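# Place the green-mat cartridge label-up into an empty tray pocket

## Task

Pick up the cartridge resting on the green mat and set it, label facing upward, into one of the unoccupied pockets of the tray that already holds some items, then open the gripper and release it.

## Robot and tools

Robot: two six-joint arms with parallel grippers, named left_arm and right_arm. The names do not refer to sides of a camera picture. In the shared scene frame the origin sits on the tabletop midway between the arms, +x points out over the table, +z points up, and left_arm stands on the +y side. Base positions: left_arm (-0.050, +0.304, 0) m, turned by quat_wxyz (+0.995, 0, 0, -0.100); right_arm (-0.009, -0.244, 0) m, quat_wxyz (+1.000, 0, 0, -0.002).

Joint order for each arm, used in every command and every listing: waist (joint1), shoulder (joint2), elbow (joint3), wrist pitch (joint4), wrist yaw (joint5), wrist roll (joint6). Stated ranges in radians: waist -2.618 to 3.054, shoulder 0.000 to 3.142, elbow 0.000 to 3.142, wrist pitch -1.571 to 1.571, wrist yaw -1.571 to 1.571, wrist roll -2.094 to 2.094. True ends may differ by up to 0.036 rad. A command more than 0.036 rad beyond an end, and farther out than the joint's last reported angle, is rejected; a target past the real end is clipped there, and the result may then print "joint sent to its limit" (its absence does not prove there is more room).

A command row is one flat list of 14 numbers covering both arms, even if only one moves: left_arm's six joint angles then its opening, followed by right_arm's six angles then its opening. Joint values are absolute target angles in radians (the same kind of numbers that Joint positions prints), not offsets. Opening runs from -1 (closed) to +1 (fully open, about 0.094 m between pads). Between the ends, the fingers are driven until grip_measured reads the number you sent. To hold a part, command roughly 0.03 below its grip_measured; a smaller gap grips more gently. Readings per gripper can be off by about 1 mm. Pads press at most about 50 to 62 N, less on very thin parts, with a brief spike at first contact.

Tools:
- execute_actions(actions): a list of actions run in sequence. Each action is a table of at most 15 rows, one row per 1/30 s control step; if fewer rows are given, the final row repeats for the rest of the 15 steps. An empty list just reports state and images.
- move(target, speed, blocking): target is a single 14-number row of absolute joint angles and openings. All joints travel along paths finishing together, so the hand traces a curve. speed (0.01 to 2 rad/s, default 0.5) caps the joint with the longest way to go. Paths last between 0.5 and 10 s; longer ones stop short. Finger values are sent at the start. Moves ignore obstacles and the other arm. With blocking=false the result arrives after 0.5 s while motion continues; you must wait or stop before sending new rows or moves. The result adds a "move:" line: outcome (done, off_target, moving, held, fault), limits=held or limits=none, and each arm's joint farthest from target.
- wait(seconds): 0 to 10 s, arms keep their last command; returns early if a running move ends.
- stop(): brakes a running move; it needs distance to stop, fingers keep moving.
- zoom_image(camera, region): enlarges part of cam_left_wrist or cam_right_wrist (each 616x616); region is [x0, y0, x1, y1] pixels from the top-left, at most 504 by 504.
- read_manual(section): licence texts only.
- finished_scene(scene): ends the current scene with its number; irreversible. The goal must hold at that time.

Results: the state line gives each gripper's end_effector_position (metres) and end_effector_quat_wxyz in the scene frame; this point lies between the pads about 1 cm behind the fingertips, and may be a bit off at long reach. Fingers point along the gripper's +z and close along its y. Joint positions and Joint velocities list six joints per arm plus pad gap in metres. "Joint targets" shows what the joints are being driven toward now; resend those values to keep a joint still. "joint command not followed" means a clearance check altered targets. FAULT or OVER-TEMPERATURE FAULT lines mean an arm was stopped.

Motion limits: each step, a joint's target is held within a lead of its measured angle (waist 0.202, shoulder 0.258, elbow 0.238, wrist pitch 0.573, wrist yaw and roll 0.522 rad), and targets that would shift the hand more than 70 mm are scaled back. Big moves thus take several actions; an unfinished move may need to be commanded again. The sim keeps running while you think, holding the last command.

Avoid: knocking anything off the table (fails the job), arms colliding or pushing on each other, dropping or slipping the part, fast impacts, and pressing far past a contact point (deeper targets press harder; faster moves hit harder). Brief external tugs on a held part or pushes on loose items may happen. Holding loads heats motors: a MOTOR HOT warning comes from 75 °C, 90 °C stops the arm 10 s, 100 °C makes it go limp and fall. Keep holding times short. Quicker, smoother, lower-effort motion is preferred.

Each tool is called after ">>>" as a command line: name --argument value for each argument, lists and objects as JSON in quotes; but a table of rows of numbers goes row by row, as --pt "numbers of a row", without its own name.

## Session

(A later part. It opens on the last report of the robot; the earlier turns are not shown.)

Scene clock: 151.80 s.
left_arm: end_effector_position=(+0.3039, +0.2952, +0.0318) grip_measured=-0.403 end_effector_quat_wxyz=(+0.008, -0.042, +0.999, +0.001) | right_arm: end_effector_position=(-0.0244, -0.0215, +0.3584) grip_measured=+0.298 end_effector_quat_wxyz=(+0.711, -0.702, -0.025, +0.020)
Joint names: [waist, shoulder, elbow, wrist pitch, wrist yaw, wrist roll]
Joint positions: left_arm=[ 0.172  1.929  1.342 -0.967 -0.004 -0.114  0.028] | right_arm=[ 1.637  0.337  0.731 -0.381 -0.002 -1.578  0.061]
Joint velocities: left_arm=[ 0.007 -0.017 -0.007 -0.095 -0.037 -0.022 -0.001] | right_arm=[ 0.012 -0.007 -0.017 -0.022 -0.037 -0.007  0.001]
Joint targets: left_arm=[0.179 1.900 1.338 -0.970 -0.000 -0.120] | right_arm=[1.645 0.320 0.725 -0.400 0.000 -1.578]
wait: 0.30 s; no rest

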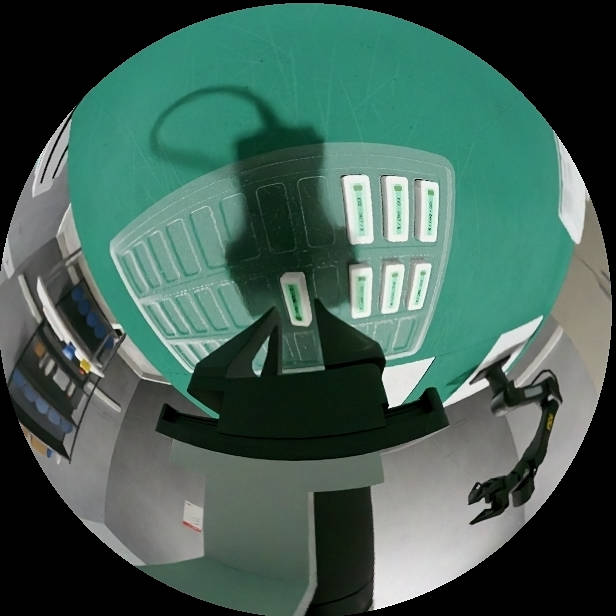

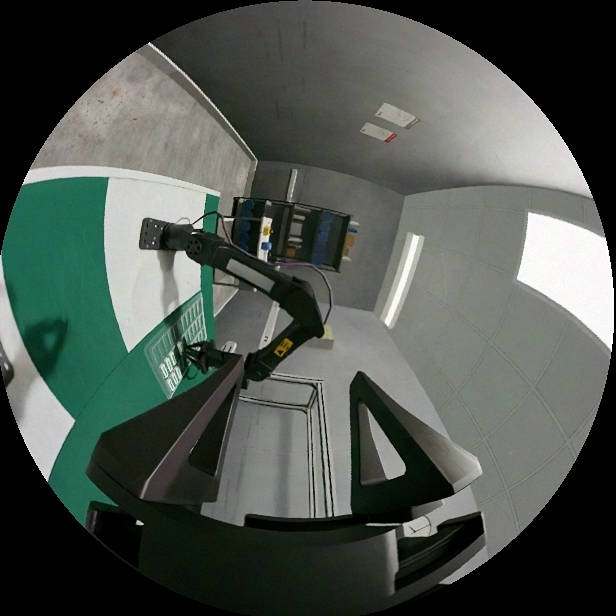

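>>> execute_actions --actions '[[[0.179,1.93,1.338,-0.955,0,-0.12,-0.45,1.645,0.32,0.725,-0.40,0,-1.578,0.3],[0.179,1.935,1.338,-0.95,0,-0.12,-0.45,1.645,0.32,0.725,-0.40,0,-1.578,0.3],[0.179,1.94,1.338,-0.948,0,-0.12,-0.45,1.645,0.32,0.725,-0.40,0,-1.578,0.3],[0.179,1.945,1.338,-0.945,0,-0.12,-0.45,1.645,0.32,0.725,-0.40,0,-1.578,0.3],[0.179,1.95,1.338,-0.942,0,-0.12,-0.45,1.645,0.32,0.725,-0.40,0,-1.578,0.3],[0.179,1.955,1.338,-0.94,0,-0.12,-0.45,1.645,0.32,0.725,-0.40,0,-1.578,0.3],[0.179,1.96,1.338,-0.937,0,-0.12,-0.45,1.645,0.32,0.725,-0.40,0,-1.578,0.3],[0.179,1.965,1.338,-0.935,0,-0.12,-0.45,1.645,0.32,0.725,-0.40,0,-1.578,0.3],[0.179,1.968,1.338,-0.933,0,-0.12,-0.45,1.645,0.32,0.725,-0.40,0,-1.578,0.3]],[[0.183,1.968,1.338,-0.933,0,-0.12,-0.47,1.645,0.32,0.725,-0.40,0,-1.578,0.3],[0.186,1.968,1.338,-0.933,0,-0.12,-0.48,1.645,0.32,0.725,-0.40,0,-1.578,0.3],[0.188,1.968,1.338,-0.933,0,-0.12,-0.49,1.645,0.32,0.725,-0.40,0,-1.578,0.3],[0.188,1.968,1.338,-0.933,0,-0.12,-0.50,1.645,0.32,0.725,-0.40,0,-1.578,0.3],[0.188,1.968,1.338,-0.933,0,-0.12,-0.51,1.645,0.32,0.725,-0.40,0,-1.578,0.3],[0.188,1.968,1.338,-0.933,0,-0.12,-0.52,1.645,0.32,0.725,-0.40,0,-1.578,0.3],[0.188,1.968,1.338,-0.933,0,-0.12,-0.53,1.645,0.32,0.725,-0.40,0,-1.578,0.3],[0.188,1.968,1.338,-0.933,0,-0.12,-0.54,1.645,0.32,0.725,-0.40,0,-1.578,0.3],[0.188,1.968,1.338,-0.933,0,-0.12,-0.55,1.645,0.32,0.725,-0.40,0,-1.578,0.3],[0.188,1.968,1.338,-0.933,0,-0.12,-0.56,1.645,0.32,0.725,-0.40,0,-1.578,0.3],[0.188,1.968,1.338,-0.933,0,-0.12,-0.57,1.645,0.32,0.725,-0.40,0,-1.578,0.3],[0.188,1.968,1.338,-0.933,0,-0.12,-0.58,1.645,0.32,0.725,-0.40,0,-1.578,0.3]]]'

>>> zoom_image --camera "cam_left_wrist" --region '[230, 210, 390, 370]'

Scene clock: 162.23 s.
left_arm: end_effector_position=(+0.3037, +0.2987, +0.0170) grip_measured=-0.577 end_effector_quat_wxyz=(-0.006, -0.047, +0.999, +0.002) | right_arm: end_effector_position=(-0.0244, -0.0215, +0.3584) grip_measured=+0.298 end_effector_quat_wxyz=(+0.711, -0.702, -0.025, +0.020)
Joint names: [waist, shoulder, elbow, wrist pitch, wrist yaw, wrist roll]
Joint positions: left_arm=[ 0.182  1.973  1.342 -0.951 -0.004 -0.114  0.02 ] | right_arm=[ 1.637  0.337  0.731 -0.381 -0.002 -1.578  0.061]
Joint velocities: left_arm=[-0.007 -0.007 -0.002  0.037  0.022 -0.007  0.   ] | right_arm=[-0.007 -0.002 -0.002 -0.022  0.066 -0.095 -0.   ]
Joint targets: left_arm=[0.188 1.968 1.338 -0.933 0.000 -0.120] | right_arm=[1.645 0.320 0.725 -0.400 -0.000 -1.578]

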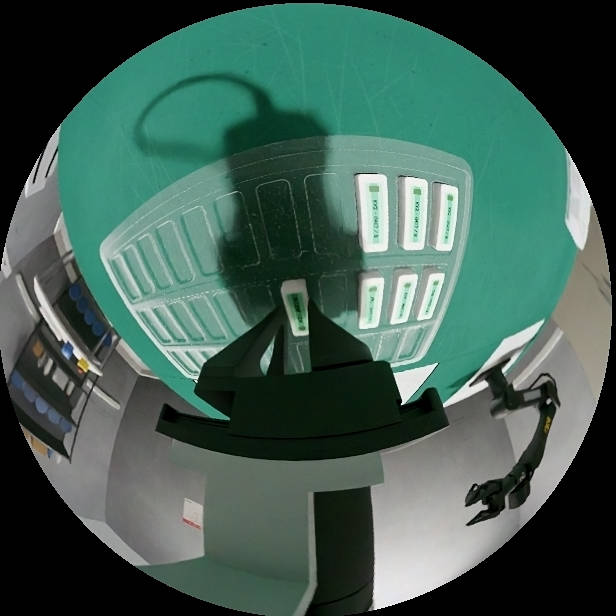

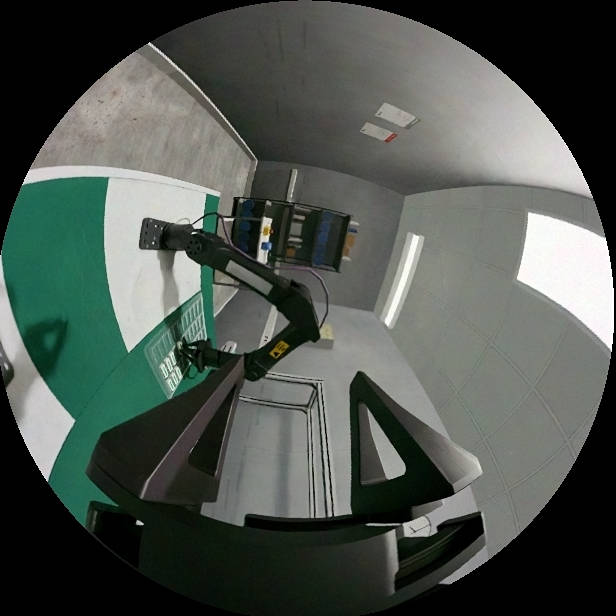

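Region (230, 210, 390, 370) of cam_left_wrist's 616x616 image, scaled by 3.150, with more detail than that image has.

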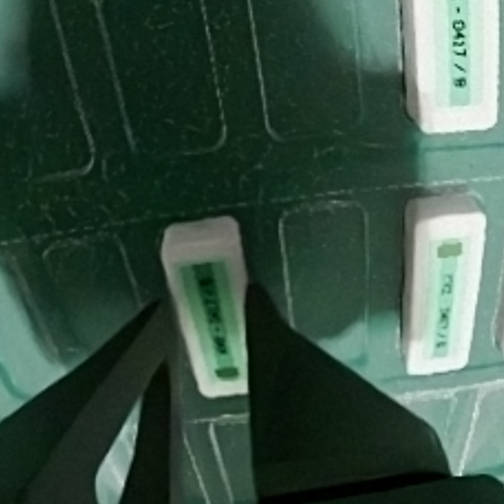

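Looks seated.

>>> move --target '[0.188,1.86,1.338,-1.02,0,-0.12,-0.35,1.645,0.32,0.725,-0.40,0,-1.578,0.3]' --speed 0.25

>>> zoom_image --camera "cam_left_wrist" --region '[230, 200, 390, 360]'

Scene clock: 166.33 s.
left_arm: end_effector_position=(+0.2947, +0.2989, +0.0449) grip_measured=-0.353 end_effector_quat_wxyz=(+0.003, -0.047, +0.999, +0.002) | right_arm: end_effector_position=(-0.0244, -0.0215, +0.3584) grip_measured=+0.298 end_effector_quat_wxyz=(+0.711, -0.702, -0.025, +0.020)
Joint names: [waist, shoulder, elbow, wrist pitch, wrist yaw, wrist roll]
Joint positions: left_arm=[ 0.182  1.888  1.342 -1.018 -0.004 -0.114  0.03 ] | right_arm=[ 1.637  0.337  0.731 -0.381 -0.002 -1.578  0.061]
Joint velocities: left_arm=[-0.007 -0.007  0.002  0.022  0.051 -0.051 -0.001] | right_arm=[-0.012 -0.002  0.017  0.022  0.022 -0.022 -0.   ]
Joint targets: left_arm=[0.188 1.860 1.338 -1.020 -0.000 -0.120] | right_arm=[1.645 0.320 0.725 -0.400 -0.000 -1.578]
move: off_target (left_arm); limits=none; left_arm: farthest joint: the shoulder, 0.028 radians from its target (0.113 radians at the start); right_arm: farthest joint: the wrist pitch, 0.019 radians from its target (0.019 radians at the start)

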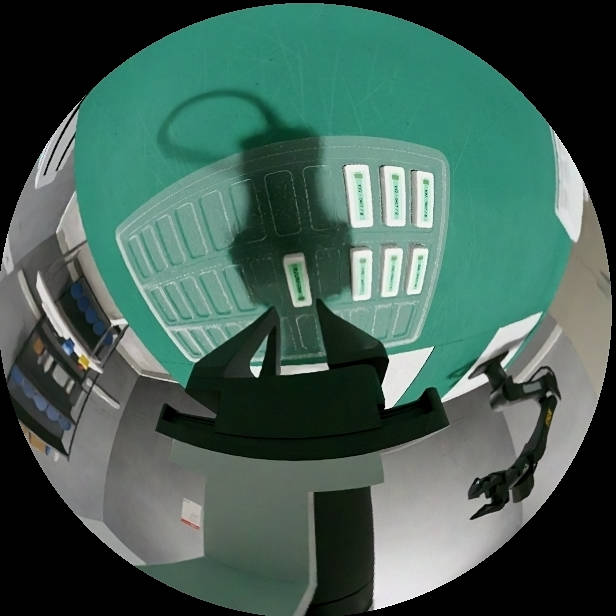

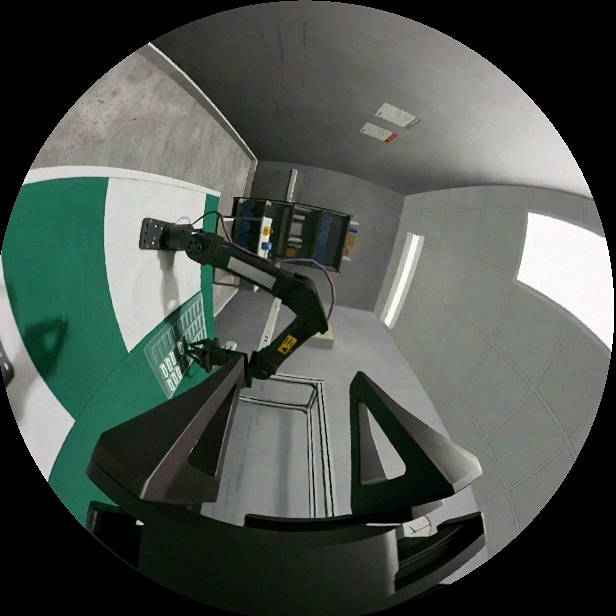

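Region (230, 200, 390, 360) of cam_left_wrist's 616x616 image, scaled by 3.150, with more detail than that image has.

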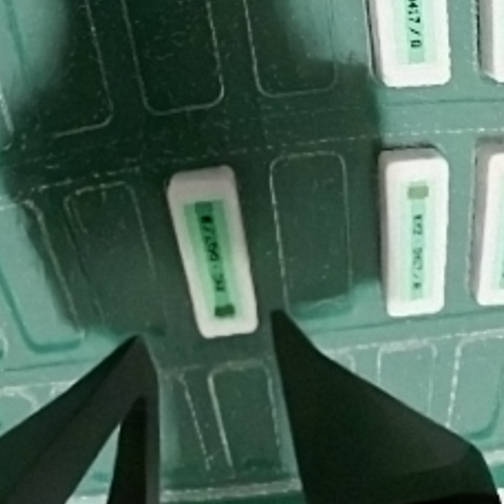

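>>> finished_scene --scene 1

The scene is finished: the task was done.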